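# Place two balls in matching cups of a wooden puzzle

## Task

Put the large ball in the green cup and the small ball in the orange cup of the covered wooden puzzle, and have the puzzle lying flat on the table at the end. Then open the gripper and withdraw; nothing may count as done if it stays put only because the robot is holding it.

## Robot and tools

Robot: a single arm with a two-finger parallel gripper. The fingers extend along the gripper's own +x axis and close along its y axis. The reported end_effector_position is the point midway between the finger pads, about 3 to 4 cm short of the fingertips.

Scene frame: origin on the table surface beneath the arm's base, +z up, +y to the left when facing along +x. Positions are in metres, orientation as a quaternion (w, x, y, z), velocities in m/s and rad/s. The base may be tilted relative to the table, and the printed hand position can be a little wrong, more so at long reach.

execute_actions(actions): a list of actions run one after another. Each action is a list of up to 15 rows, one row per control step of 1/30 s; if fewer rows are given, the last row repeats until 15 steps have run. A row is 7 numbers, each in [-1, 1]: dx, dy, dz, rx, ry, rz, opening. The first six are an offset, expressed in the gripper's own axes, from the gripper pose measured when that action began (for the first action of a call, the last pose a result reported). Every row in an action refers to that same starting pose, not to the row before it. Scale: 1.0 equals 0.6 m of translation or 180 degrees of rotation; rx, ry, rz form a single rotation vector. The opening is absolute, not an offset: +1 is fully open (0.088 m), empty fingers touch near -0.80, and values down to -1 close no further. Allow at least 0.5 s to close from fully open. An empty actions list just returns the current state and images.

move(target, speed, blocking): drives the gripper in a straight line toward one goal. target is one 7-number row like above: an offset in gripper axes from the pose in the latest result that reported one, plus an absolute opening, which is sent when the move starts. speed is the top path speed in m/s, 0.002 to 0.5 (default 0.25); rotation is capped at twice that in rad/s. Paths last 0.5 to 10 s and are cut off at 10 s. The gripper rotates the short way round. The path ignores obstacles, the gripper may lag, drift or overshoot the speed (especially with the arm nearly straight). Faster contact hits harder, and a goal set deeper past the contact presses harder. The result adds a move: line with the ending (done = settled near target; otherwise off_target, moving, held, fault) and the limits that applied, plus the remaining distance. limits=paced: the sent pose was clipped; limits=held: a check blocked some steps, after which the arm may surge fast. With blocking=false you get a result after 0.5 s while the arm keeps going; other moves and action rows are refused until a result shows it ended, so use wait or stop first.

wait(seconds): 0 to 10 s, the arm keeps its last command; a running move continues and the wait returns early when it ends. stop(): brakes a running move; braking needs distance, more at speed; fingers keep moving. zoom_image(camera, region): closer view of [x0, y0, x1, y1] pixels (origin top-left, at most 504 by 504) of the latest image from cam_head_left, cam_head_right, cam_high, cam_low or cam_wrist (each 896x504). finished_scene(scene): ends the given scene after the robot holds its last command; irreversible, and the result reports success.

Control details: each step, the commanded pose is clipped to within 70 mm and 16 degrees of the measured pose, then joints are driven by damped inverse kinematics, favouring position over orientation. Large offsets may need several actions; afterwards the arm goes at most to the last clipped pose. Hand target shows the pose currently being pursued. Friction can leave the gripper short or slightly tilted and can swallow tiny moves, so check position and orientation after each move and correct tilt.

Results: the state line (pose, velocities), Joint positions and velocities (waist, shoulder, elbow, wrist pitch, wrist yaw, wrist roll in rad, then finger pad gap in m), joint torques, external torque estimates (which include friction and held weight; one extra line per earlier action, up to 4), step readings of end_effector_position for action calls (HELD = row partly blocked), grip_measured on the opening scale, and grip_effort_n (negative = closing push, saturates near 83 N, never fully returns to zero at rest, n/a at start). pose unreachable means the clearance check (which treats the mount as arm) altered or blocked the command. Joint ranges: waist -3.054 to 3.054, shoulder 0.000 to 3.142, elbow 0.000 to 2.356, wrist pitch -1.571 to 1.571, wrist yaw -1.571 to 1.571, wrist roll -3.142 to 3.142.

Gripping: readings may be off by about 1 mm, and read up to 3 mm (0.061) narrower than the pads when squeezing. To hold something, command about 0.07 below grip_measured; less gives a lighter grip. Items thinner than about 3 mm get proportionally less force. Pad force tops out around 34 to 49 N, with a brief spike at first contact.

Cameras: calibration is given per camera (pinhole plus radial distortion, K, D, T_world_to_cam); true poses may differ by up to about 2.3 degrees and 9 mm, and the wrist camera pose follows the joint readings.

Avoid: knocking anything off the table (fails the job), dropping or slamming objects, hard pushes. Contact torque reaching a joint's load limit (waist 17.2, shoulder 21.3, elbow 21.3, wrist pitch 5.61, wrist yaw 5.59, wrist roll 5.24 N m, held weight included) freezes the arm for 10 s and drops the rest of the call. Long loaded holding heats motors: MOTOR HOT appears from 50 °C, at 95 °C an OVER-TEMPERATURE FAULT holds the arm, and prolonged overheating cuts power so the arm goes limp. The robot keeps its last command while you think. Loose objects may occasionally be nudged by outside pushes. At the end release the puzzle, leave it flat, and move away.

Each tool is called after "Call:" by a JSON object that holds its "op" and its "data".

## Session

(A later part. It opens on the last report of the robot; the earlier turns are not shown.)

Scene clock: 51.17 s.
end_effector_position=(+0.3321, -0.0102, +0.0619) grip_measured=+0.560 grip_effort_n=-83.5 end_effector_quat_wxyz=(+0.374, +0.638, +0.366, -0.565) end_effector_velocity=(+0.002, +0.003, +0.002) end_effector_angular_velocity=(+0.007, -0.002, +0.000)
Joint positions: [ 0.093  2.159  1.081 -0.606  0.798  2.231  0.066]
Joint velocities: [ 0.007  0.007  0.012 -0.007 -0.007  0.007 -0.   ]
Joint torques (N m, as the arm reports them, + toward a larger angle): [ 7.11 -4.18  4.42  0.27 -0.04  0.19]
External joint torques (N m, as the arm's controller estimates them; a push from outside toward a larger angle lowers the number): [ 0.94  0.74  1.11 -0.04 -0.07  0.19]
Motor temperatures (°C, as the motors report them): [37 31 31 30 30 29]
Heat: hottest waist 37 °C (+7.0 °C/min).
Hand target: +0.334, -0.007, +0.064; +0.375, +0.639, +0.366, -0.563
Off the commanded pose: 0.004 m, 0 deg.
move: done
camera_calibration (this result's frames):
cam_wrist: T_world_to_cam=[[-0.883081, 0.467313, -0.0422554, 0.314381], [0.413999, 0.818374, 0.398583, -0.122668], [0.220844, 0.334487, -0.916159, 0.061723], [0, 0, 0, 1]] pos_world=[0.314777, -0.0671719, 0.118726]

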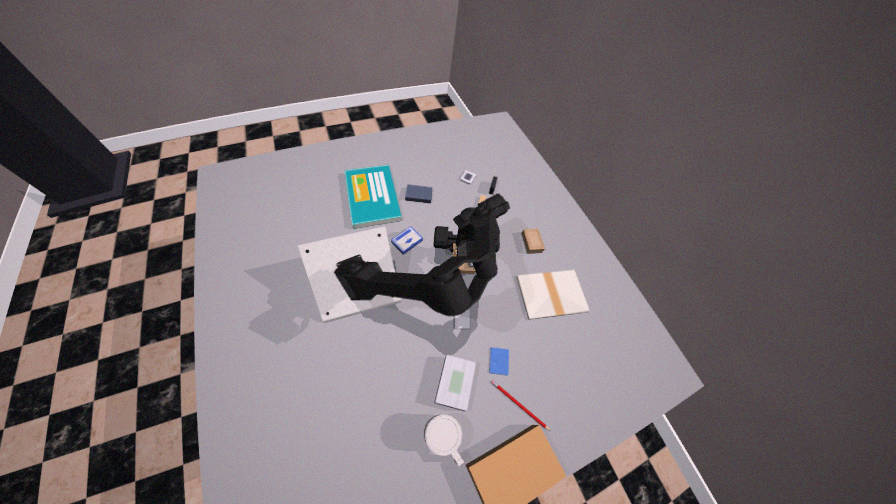

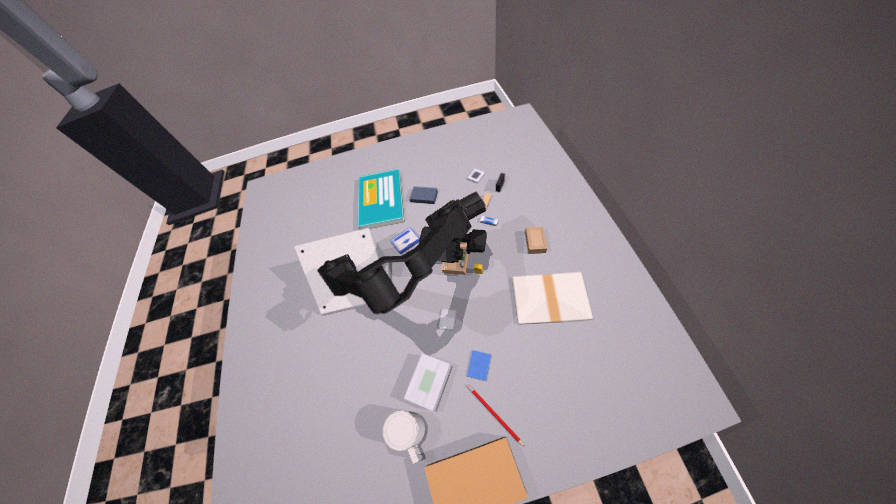

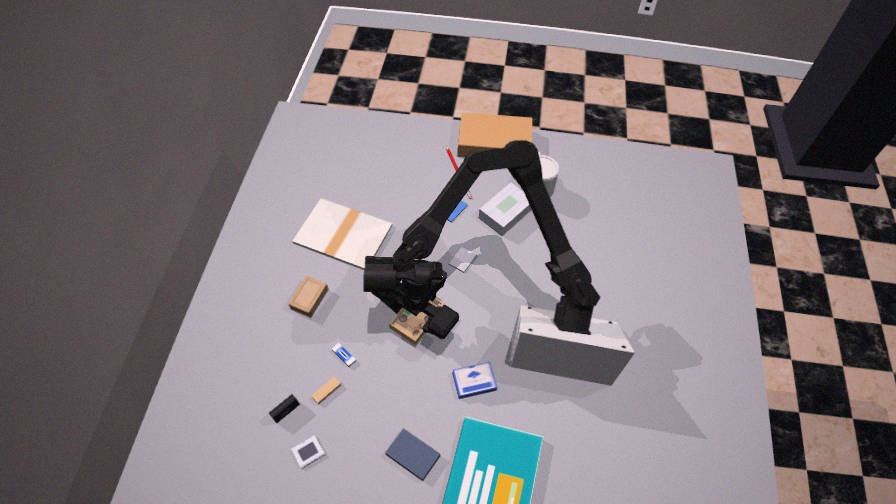

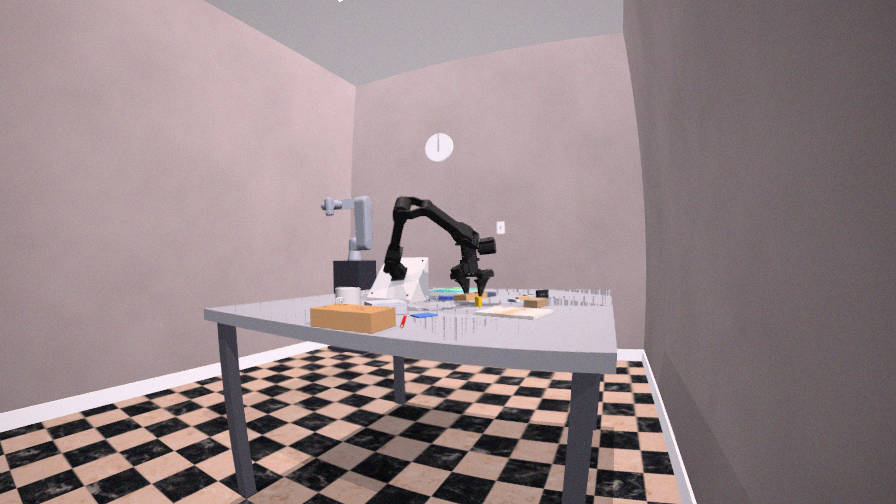

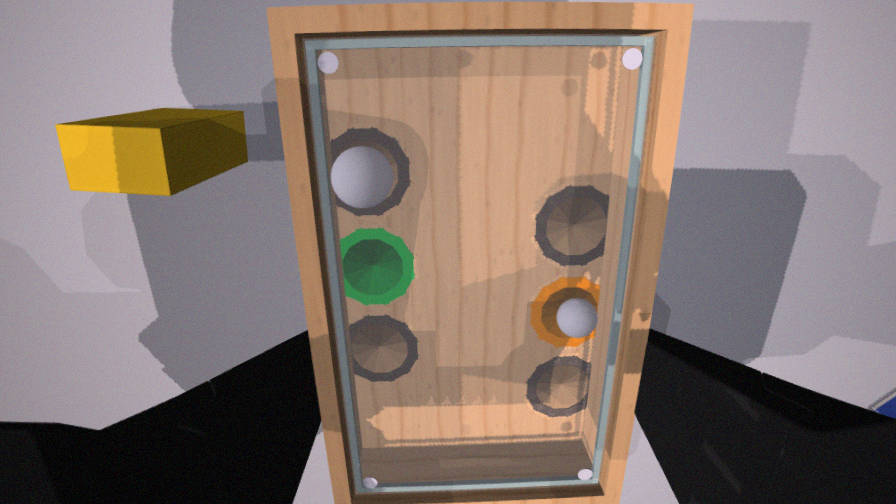

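Call:
{"op": "execute_actions", "data": {"actions": [[[0,0,0,0,0.001,0.004,0.50],[0,0,0,0,0.001,0.008,0.50],[0,0,0,0,0.002,0.012,0.50],[0,0,0,0,0.002,0.016,0.50],[0,0,0,0,0.002,0.020,0.50],[0,0,0,0,0.003,0.024,0.50],[0,0,0,0,0.003,0.028,0.50],[0,0,0,0,0.003,0.032,0.50],[0,0,0,0,0.003,0.035,0.50]]]}}

Call:
{"op": "wait", "data": {"seconds": 0.5}}

Scene clock: 52.10 s.
end_effector_position=(+0.3310, -0.0092, +0.0580) grip_measured=+0.560 grip_effort_n=-83.5 end_effector_quat_wxyz=(+0.396, +0.654, +0.339, -0.548) end_effector_velocity=(+0.001, -0.005, +0.000) end_effector_angular_velocity=(-0.029, -0.072, +0.002)
Joint positions: [ 0.102  2.133  0.986 -0.443  0.844  2.171  0.066]
Joint velocities: [ 0.002 -0.042 -0.081  0.139  0.037 -0.081 -0.   ]
Joint torques (N m, as the arm reports them, + toward a larger angle): [ 6.76 -6.1   2.89  0.73  0.28 -0.19]
External joint torques (N m, as the arm's controller estimates them; a push from outside toward a larger angle lowers the number): [ 0.91 -1.36 -0.43  0.31  0.21 -0.18]
Motor temperatures (°C, as the motors report them): [37 31 31 30 30 29]
Heat: hottest waist 37 °C (+6.9 °C/min).
Hand target: +0.332, -0.010, +0.062; +0.402, +0.659, +0.332, -0.541
Off the commanded pose: 0.004 m, 1 deg.
Step readings (end_effector_position):
0: (+0.3325, -0.0102, +0.0619)
1: (+0.3325, -0.0102, +0.0619)
2: (+0.3327, -0.0099, +0.0618)
4: (+0.3333, -0.0091, +0.0606)
8: (+0.3312, -0.0091, +0.0579)
15: end_effector_position above
camera_calibration (this result's frames):
cam_wrist: T_world_to_cam=[[-0.872091, 0.472881, -0.125859, 0.314021], [0.390966, 0.828002, 0.401943, -0.114008], [0.294283, 0.301324, -0.906974, 0.0328789], [0, 0, 0, 1]] pos_world=[0.308753, -0.0640026, 0.115168]

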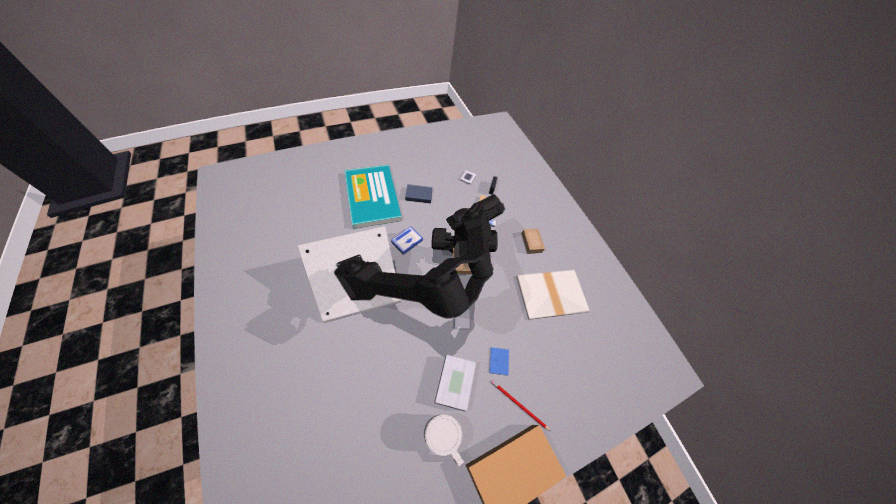

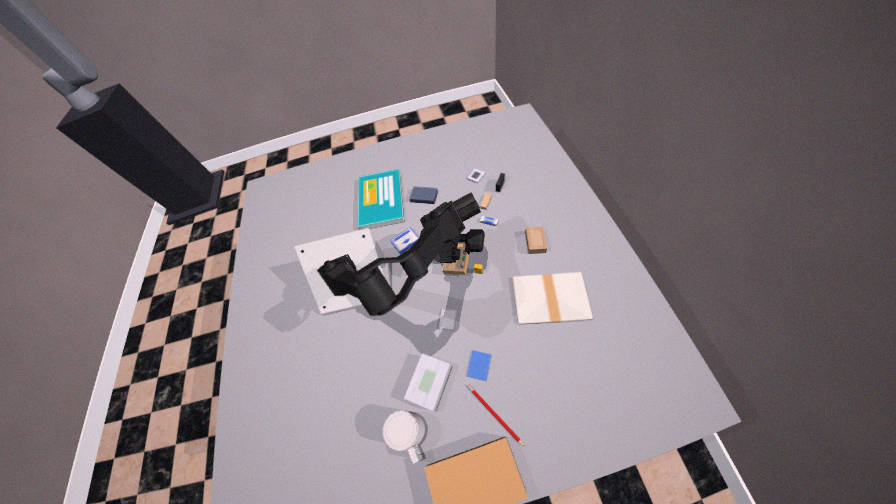

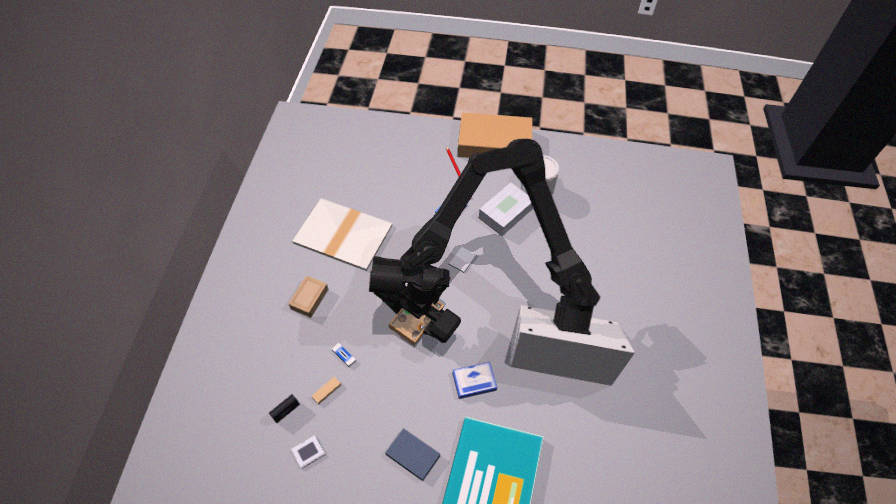

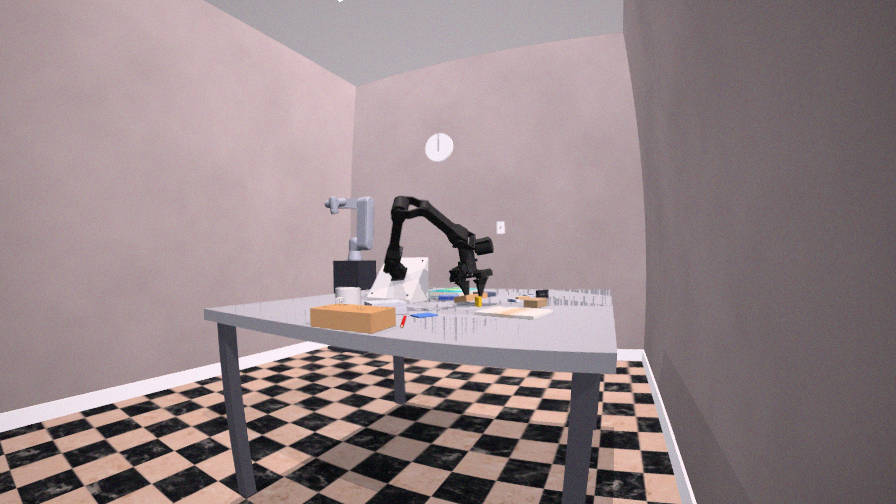

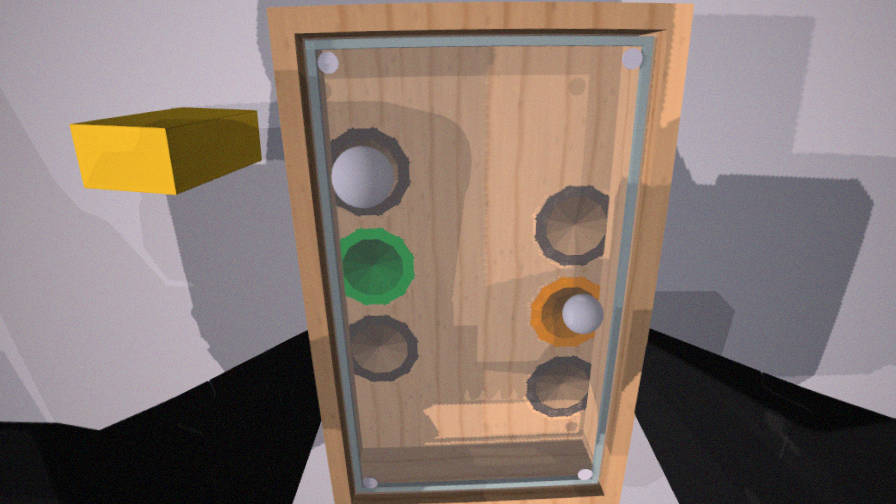

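Scene clock: 52.60 s.
end_effector_position=(+0.3312, -0.0095, +0.0579) grip_measured=+0.560 grip_effort_n=-83.5 end_effector_quat_wxyz=(+0.398, +0.657, +0.335, -0.546) end_effector_velocity=(-0.000, -0.001, +0.001) end_effector_angular_velocity=(-0.004, -0.007, -0.012)
Joint positions: [ 0.102  2.128  0.976 -0.423  0.848  2.162  0.066]
Joint velocities: [ 0.002 -0.007 -0.007  0.007  0.007  0.007 -0.   ]
Joint torques (N m, as the arm reports them, + toward a larger angle): [ 6.81 -6.1   2.87  0.75  0.29 -0.2 ]
External joint torques (N m, as the arm's controller estimates them; a push from outside toward a larger angle lowers the number): [ 0.84 -1.36 -0.45  0.32  0.23 -0.19]
Motor temperatures (°C, as the motors report them): [37 31 31 30 30 29]
Heat: hottest waist 37 °C (+6.8 °C/min).
Hand target: +0.332, -0.010, +0.062; +0.402, +0.659, +0.332, -0.541
Off the commanded pose: 0.004 m, 1 deg.
wait: 0.50 s; at rest by 0.17 s
camera_calibration (this result's frames):
cam_wrist: T_world_to_cam=[[-0.870077, 0.473791, -0.135972, 0.314248], [0.388259, 0.828698, 0.403131, -0.112913], [0.30368, 0.297963, -0.904984, 0.0295794], [0, 0, 0, 1]] pos_world=[0.308277, -0.0641304, 0.115017]

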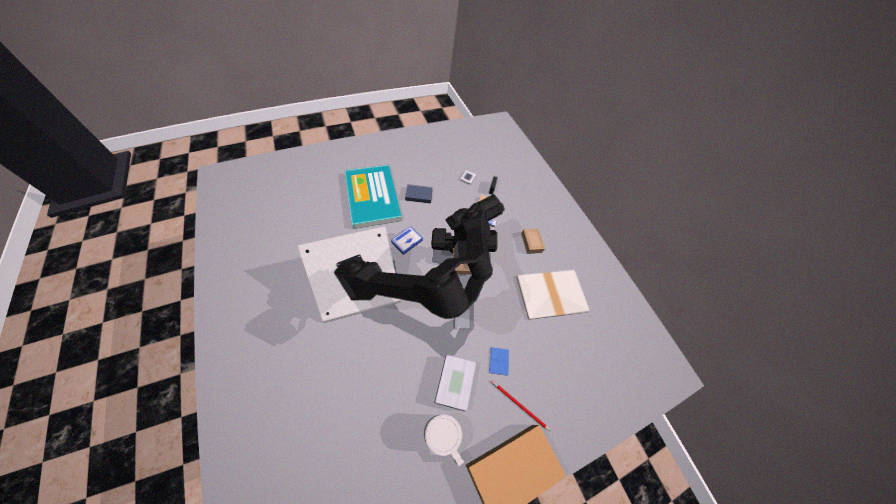

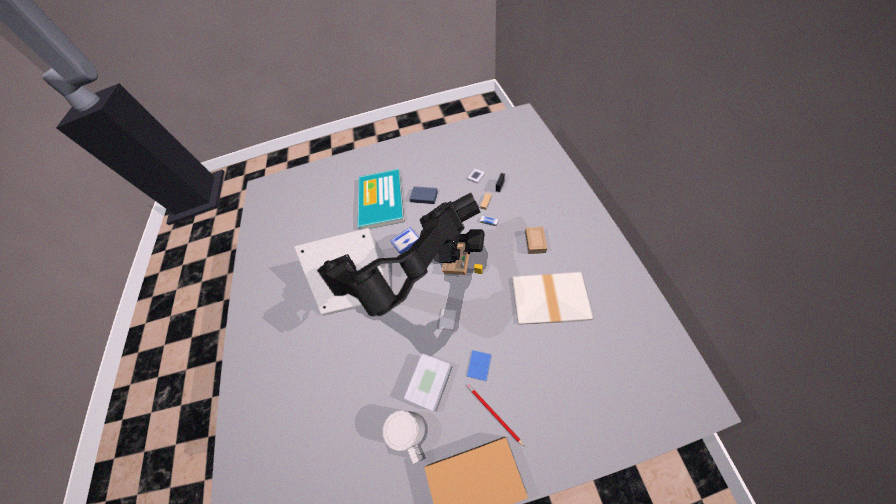

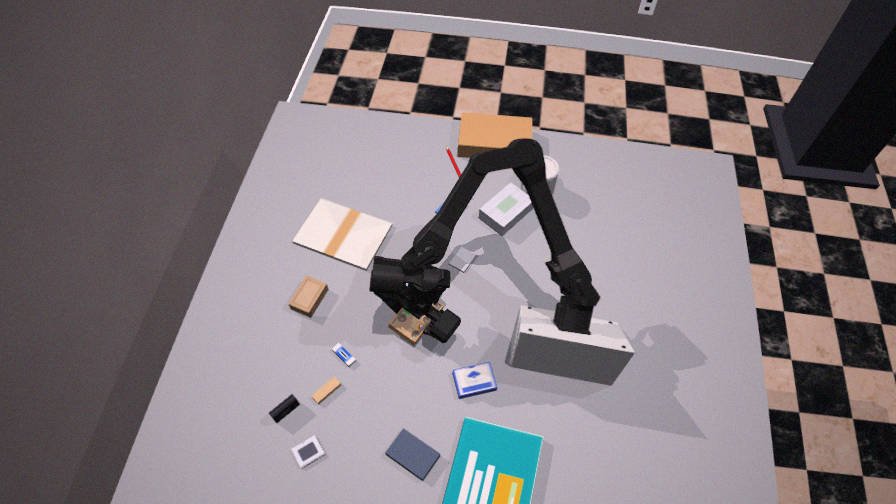

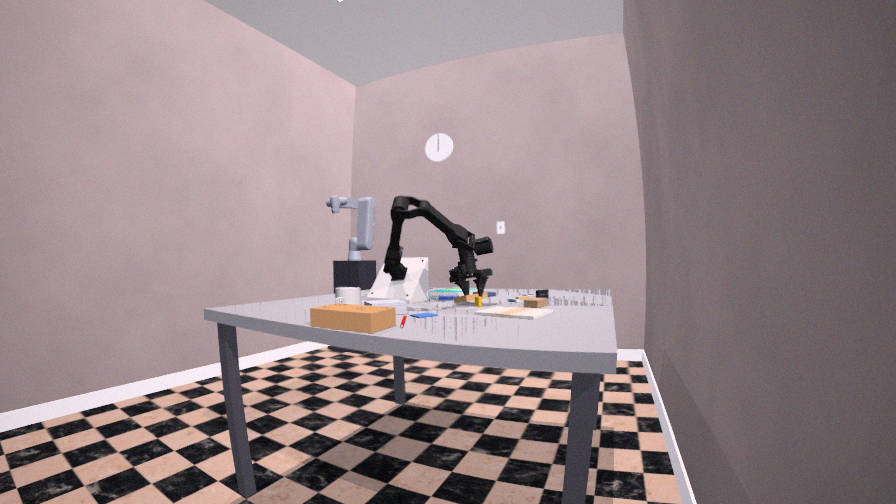

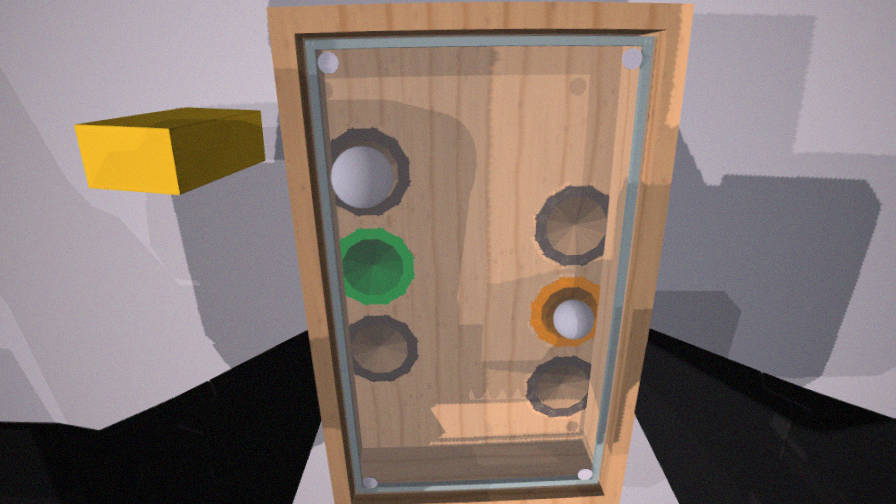

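Call:
{"op": "execute_actions", "data": {"actions": [[[-0.003,0,0,0,0,0.004,0.50],[-0.006,0,0,0,0,0.008,0.50],[-0.009,0,0,0,0,0.012,0.50],[-0.012,0,0,0,0,0.016,0.50],[-0.014,0,0,0,0,0.020,0.50],[-0.015,0,0,0,0,0.024,0.50],[-0.015,0,0,0,0,0.027,0.50],[-0.015,0,0,0,0,0.030,0.50]]]}}

Call:
{"op": "wait", "data": {"seconds": 0.5}}

Scene clock: 53.37 s.
end_effector_position=(+0.3288, -0.0086, +0.0627) grip_measured=+0.560 grip_effort_n=-83.5 end_effector_quat_wxyz=(+0.418, +0.668, +0.310, -0.532) end_effector_velocity=(-0.001, -0.003, +0.001) end_effector_angular_velocity=(-0.020, -0.039, +0.006)
Joint positions: [ 0.131  2.102  0.909 -0.322  0.892  2.136  0.066]
Joint velocities: [ 0.002 -0.022 -0.046  0.081  0.022 -0.051 -0.   ]
Joint torques (N m, as the arm reports them, + toward a larger angle): [ 6.57 -5.89  2.93  0.83  0.32 -0.19]
External joint torques (N m, as the arm's controller estimates them; a push from outside toward a larger angle lowers the number): [ 0.9  -1.3  -0.52  0.31  0.23 -0.17]
Motor temperatures (°C, as the motors report them): [37 31 31 30 30 29]
Heat: hottest waist 37 °C (+6.7 °C/min).
Hand target: +0.330, -0.010, +0.067; +0.423, +0.672, +0.304, -0.526
Off the commanded pose: 0.004 m, 1 deg.
Step readings (end_effector_position):
0: (+0.3312, -0.0095, +0.0579)
1: (+0.3312, -0.0095, +0.0578)
2: (+0.3311, -0.0094, +0.0577)
4: (+0.3307, -0.0095, +0.0580)
8: (+0.3292, -0.0089, +0.0607)
15: end_effector_position above
camera_calibration (this result's frames):
cam_wrist: T_world_to_cam=[[-0.854624, 0.475697, -0.208161, 0.311934], [0.370233, 0.839334, 0.398053, -0.108333], [0.364069, 0.263117, -0.893433, 0.0134707], [0, 0, 0, 1]] pos_world=[0.30179, -0.0610027, 0.12009]

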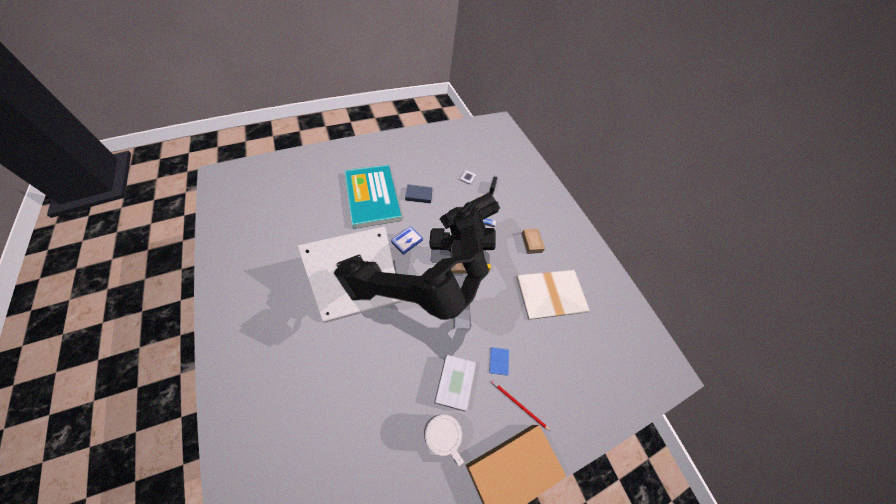

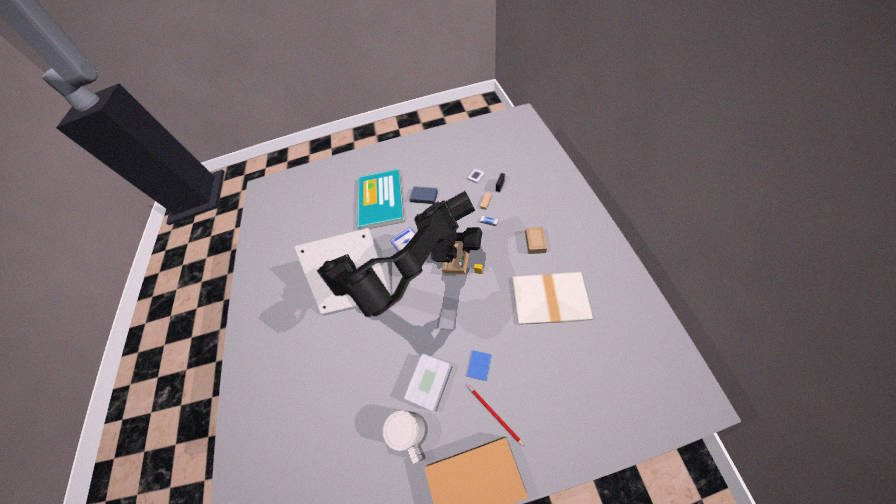

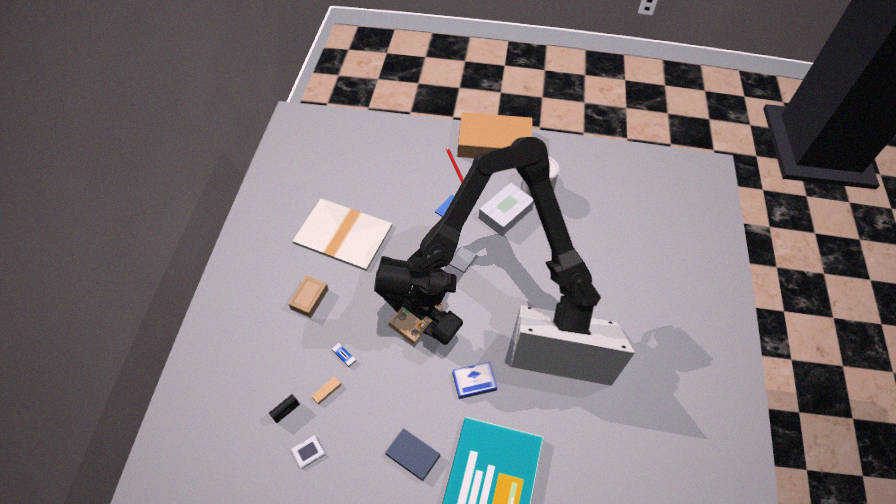

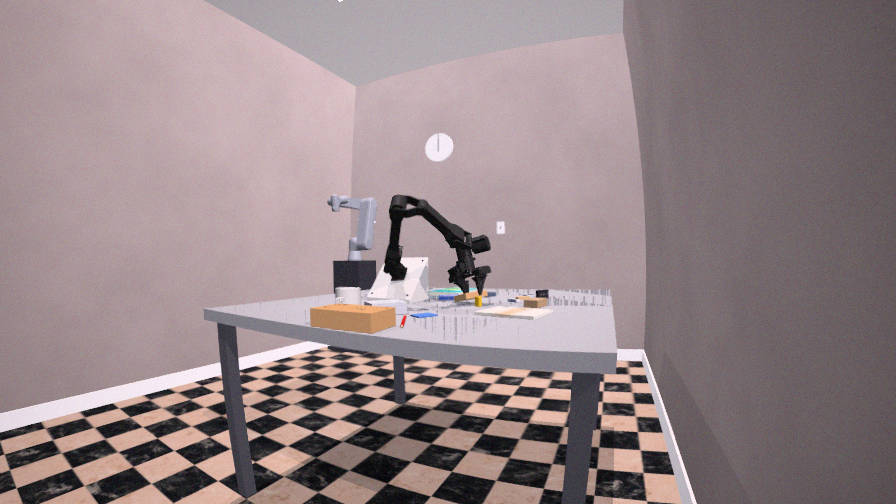

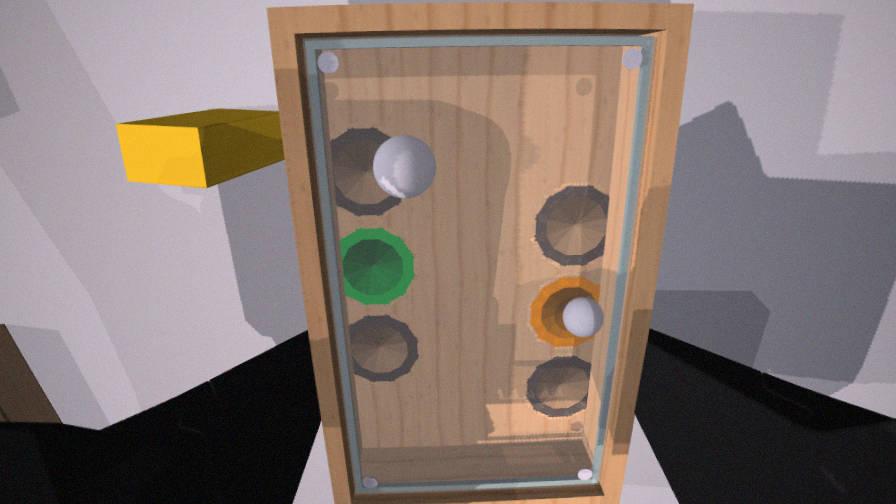

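Scene clock: 53.87 s.
end_effector_position=(+0.3289, -0.0088, +0.0628) grip_measured=+0.560 grip_effort_n=-83.5 end_effector_quat_wxyz=(+0.419, +0.669, +0.307, -0.531) end_effector_velocity=(+0.000, +0.002, -0.000) end_effector_angular_velocity=(+0.006, -0.003, +0.009)
Joint positions: [ 0.132  2.1    0.903 -0.311  0.895  2.132  0.066]
Joint velocities: [ 0.002  0.002 -0.002  0.007 -0.007 -0.007 -0.   ]
Joint torques (N m, as the arm reports them, + toward a larger angle): [ 6.56 -5.89  2.95  0.85  0.32 -0.19]
External joint torques (N m, as the arm's controller estimates them; a push from outside toward a larger angle lowers the number): [ 0.89 -1.41 -0.41  0.35  0.23 -0.18]
Motor temperatures (°C, as the motors report them): [37 31 31 30 30 29]
Heat: hottest waist 37 °C (+6.7 °C/min).
Hand target: +0.330, -0.010, +0.067; +0.423, +0.672, +0.304, -0.526
Off the commanded pose: 0.004 m, 1 deg.
wait: 0.50 s; at rest by 0.17 s
camera_calibration (this result's frames):
cam_wrist: T_world_to_cam=[[-0.852818, 0.476113, -0.214517, 0.311866], [0.368825, 0.839972, 0.398014, -0.107819], [0.369689, 0.260314, -0.891945, 0.0116932], [0, 0, 0, 1]] pos_world=[0.301409, -0.0609623, 0.120244]

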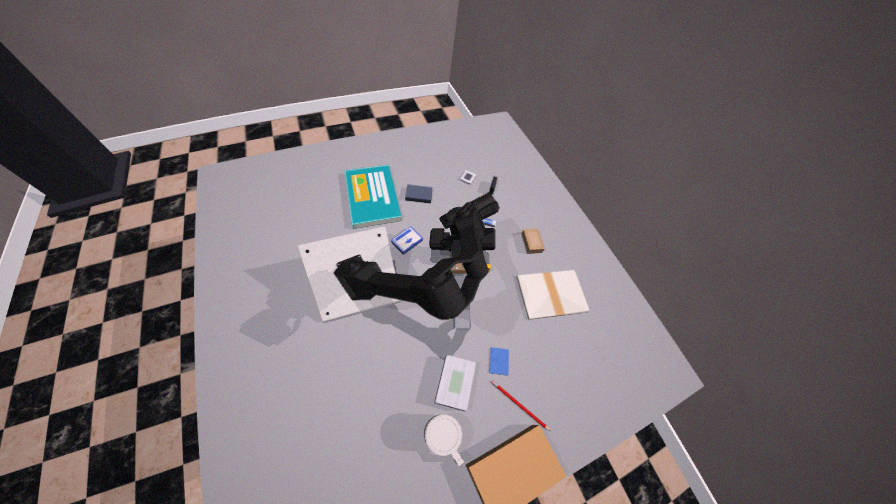

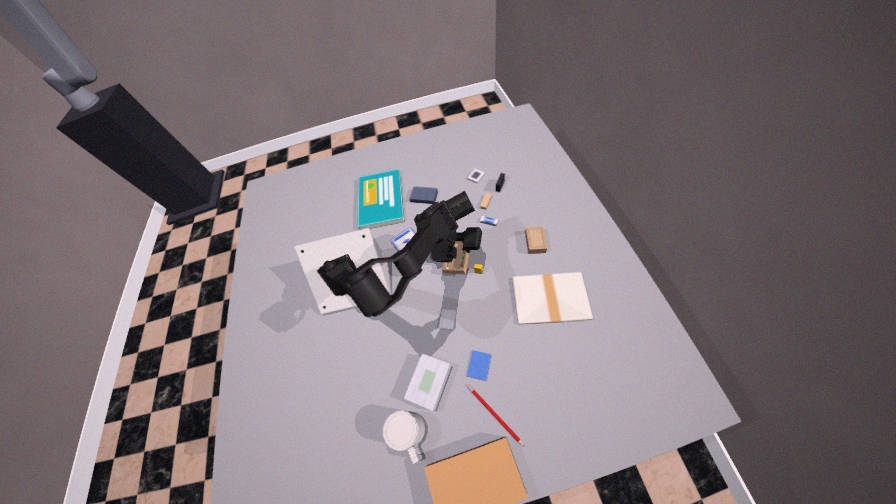

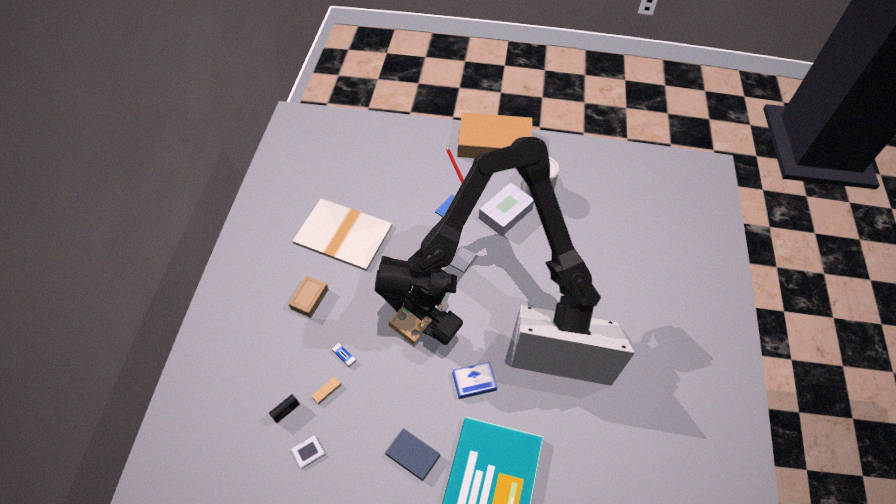

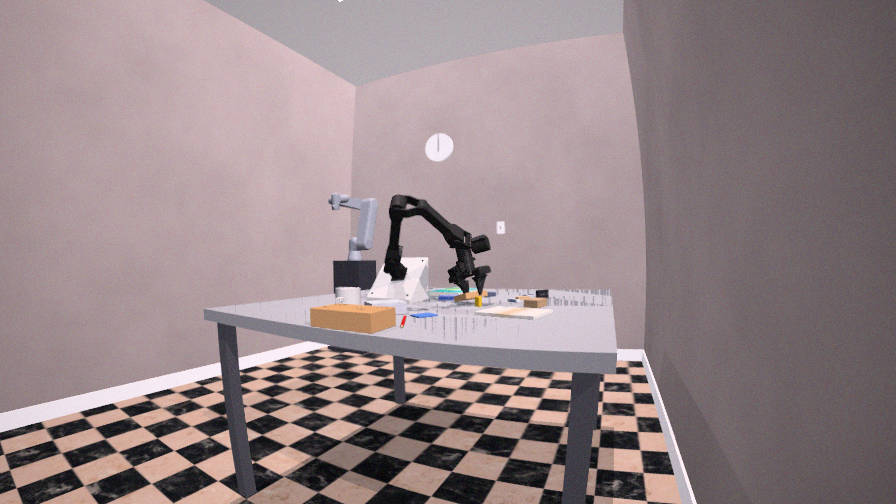

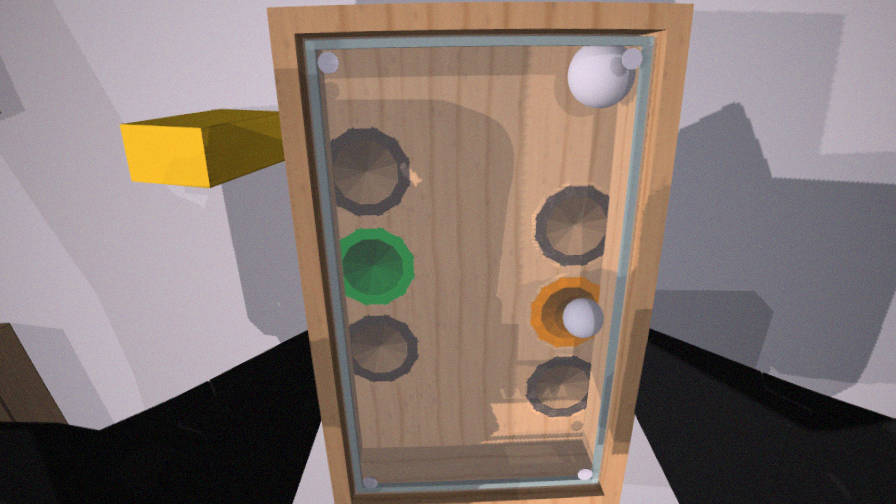

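Call:
{"op": "move", "data": {"target": [0.0345, 0.0, -0.003, -0.0045, -0.011, -0.079, 0.50], "speed": 0.13}}

Scene clock: 56.07 s.
end_effector_position=(+0.3339, -0.0093, +0.0435) grip_measured=+0.560 grip_effort_n=-83.5 end_effector_quat_wxyz=(+0.364, +0.614, +0.382, -0.587) end_effector_velocity=(+0.001, -0.003, -0.001) end_effector_angular_velocity=(-0.009, +0.012, -0.003)
Joint positions: [ 0.049  2.235  1.145 -0.654  0.791  2.235  0.066]
Joint velocities: [-0.007  0.007  0.017 -0.022  0.007  0.007  0.   ]
Joint torques (N m, as the arm reports them, + toward a larger angle): [ 6.52 -4.4   3.92  0.16 -0.14  0.17]
External joint torques (N m, as the arm's controller estimates them; a push from outside toward a larger angle lowers the number): [ 0.13  0.78  0.86 -0.05 -0.17  0.17]
Motor temperatures (°C, as the motors report them): [37 31 31 30 30 29]
Heat: hottest waist 37 °C (+6.4 °C/min).
Hand target: +0.335, -0.008, +0.043; +0.361, +0.614, +0.384, -0.588
Off the commanded pose: 0.002 m, 1 deg.
move: done
camera_calibration (this result's frames):
cam_wrist: T_world_to_cam=[[-0.888868, 0.45764, 0.0218843, 0.313892], [0.433132, 0.823774, 0.365777, -0.12176], [0.149366, 0.334606, -0.930445, 0.0687005], [0, 0, 0, 1]] pos_world=[0.321485, -0.0663345, 0.10159]

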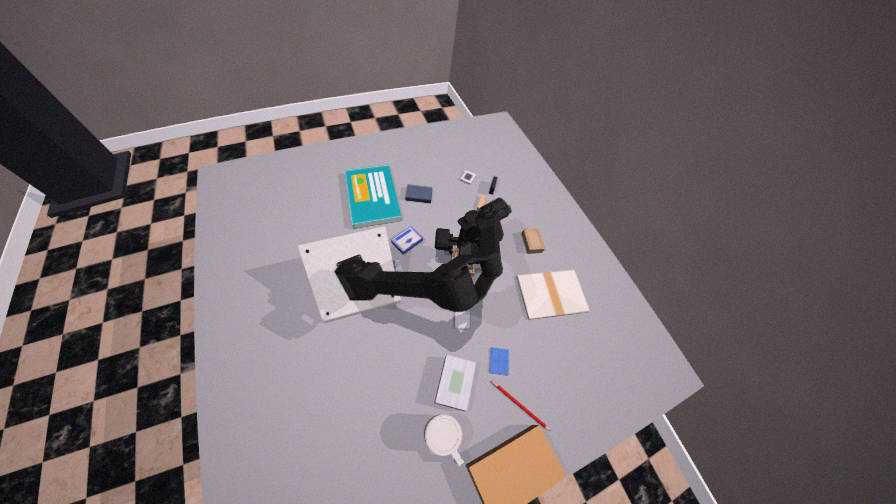

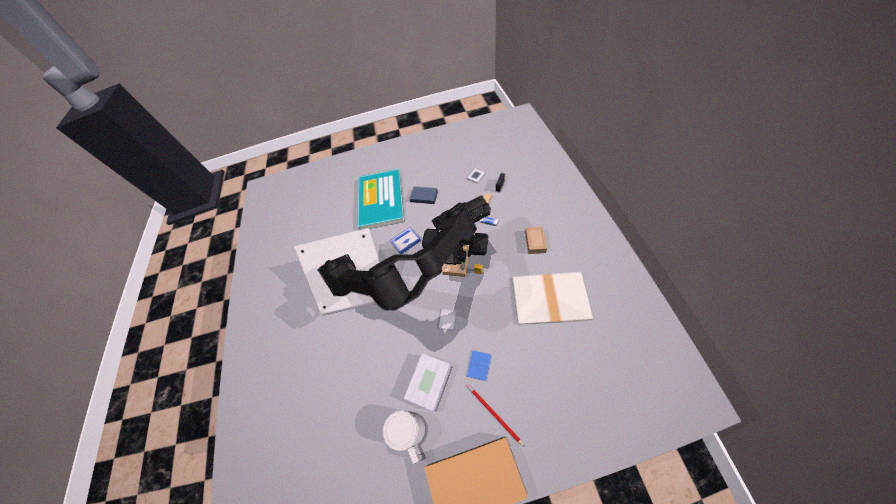

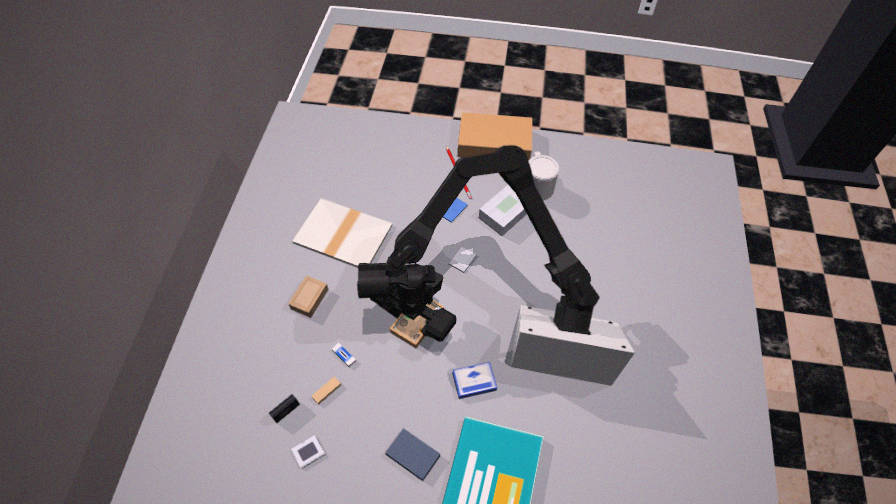

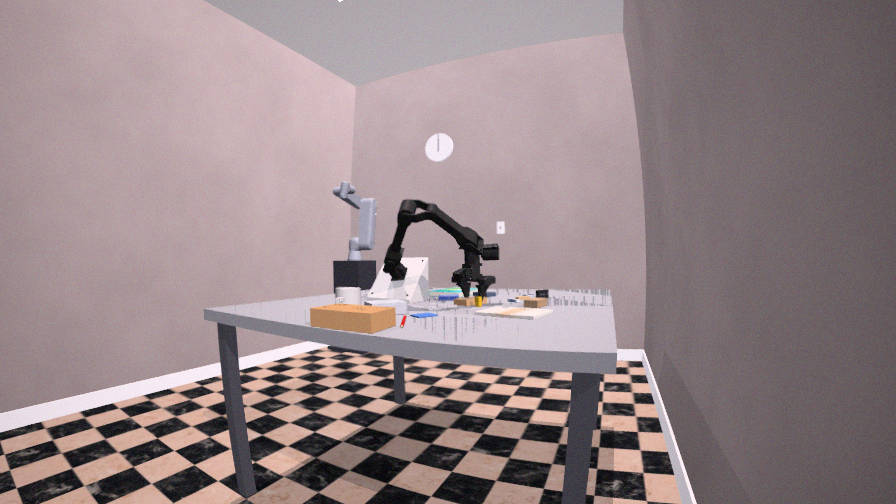

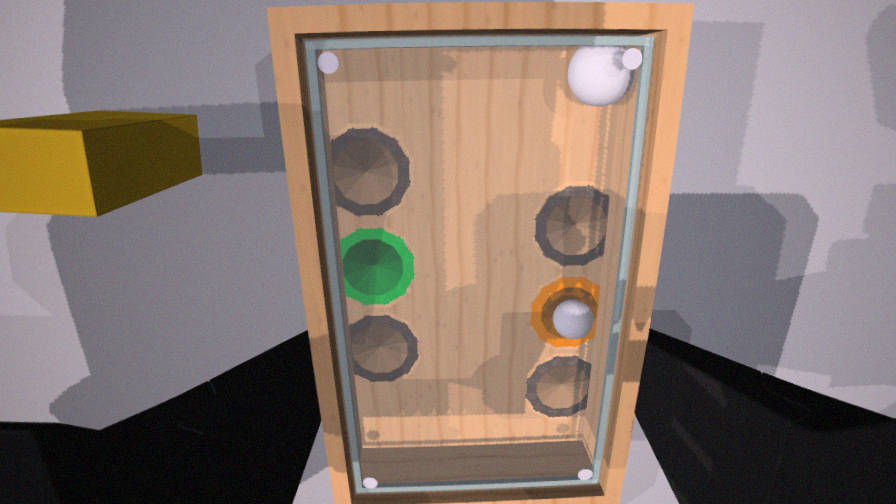

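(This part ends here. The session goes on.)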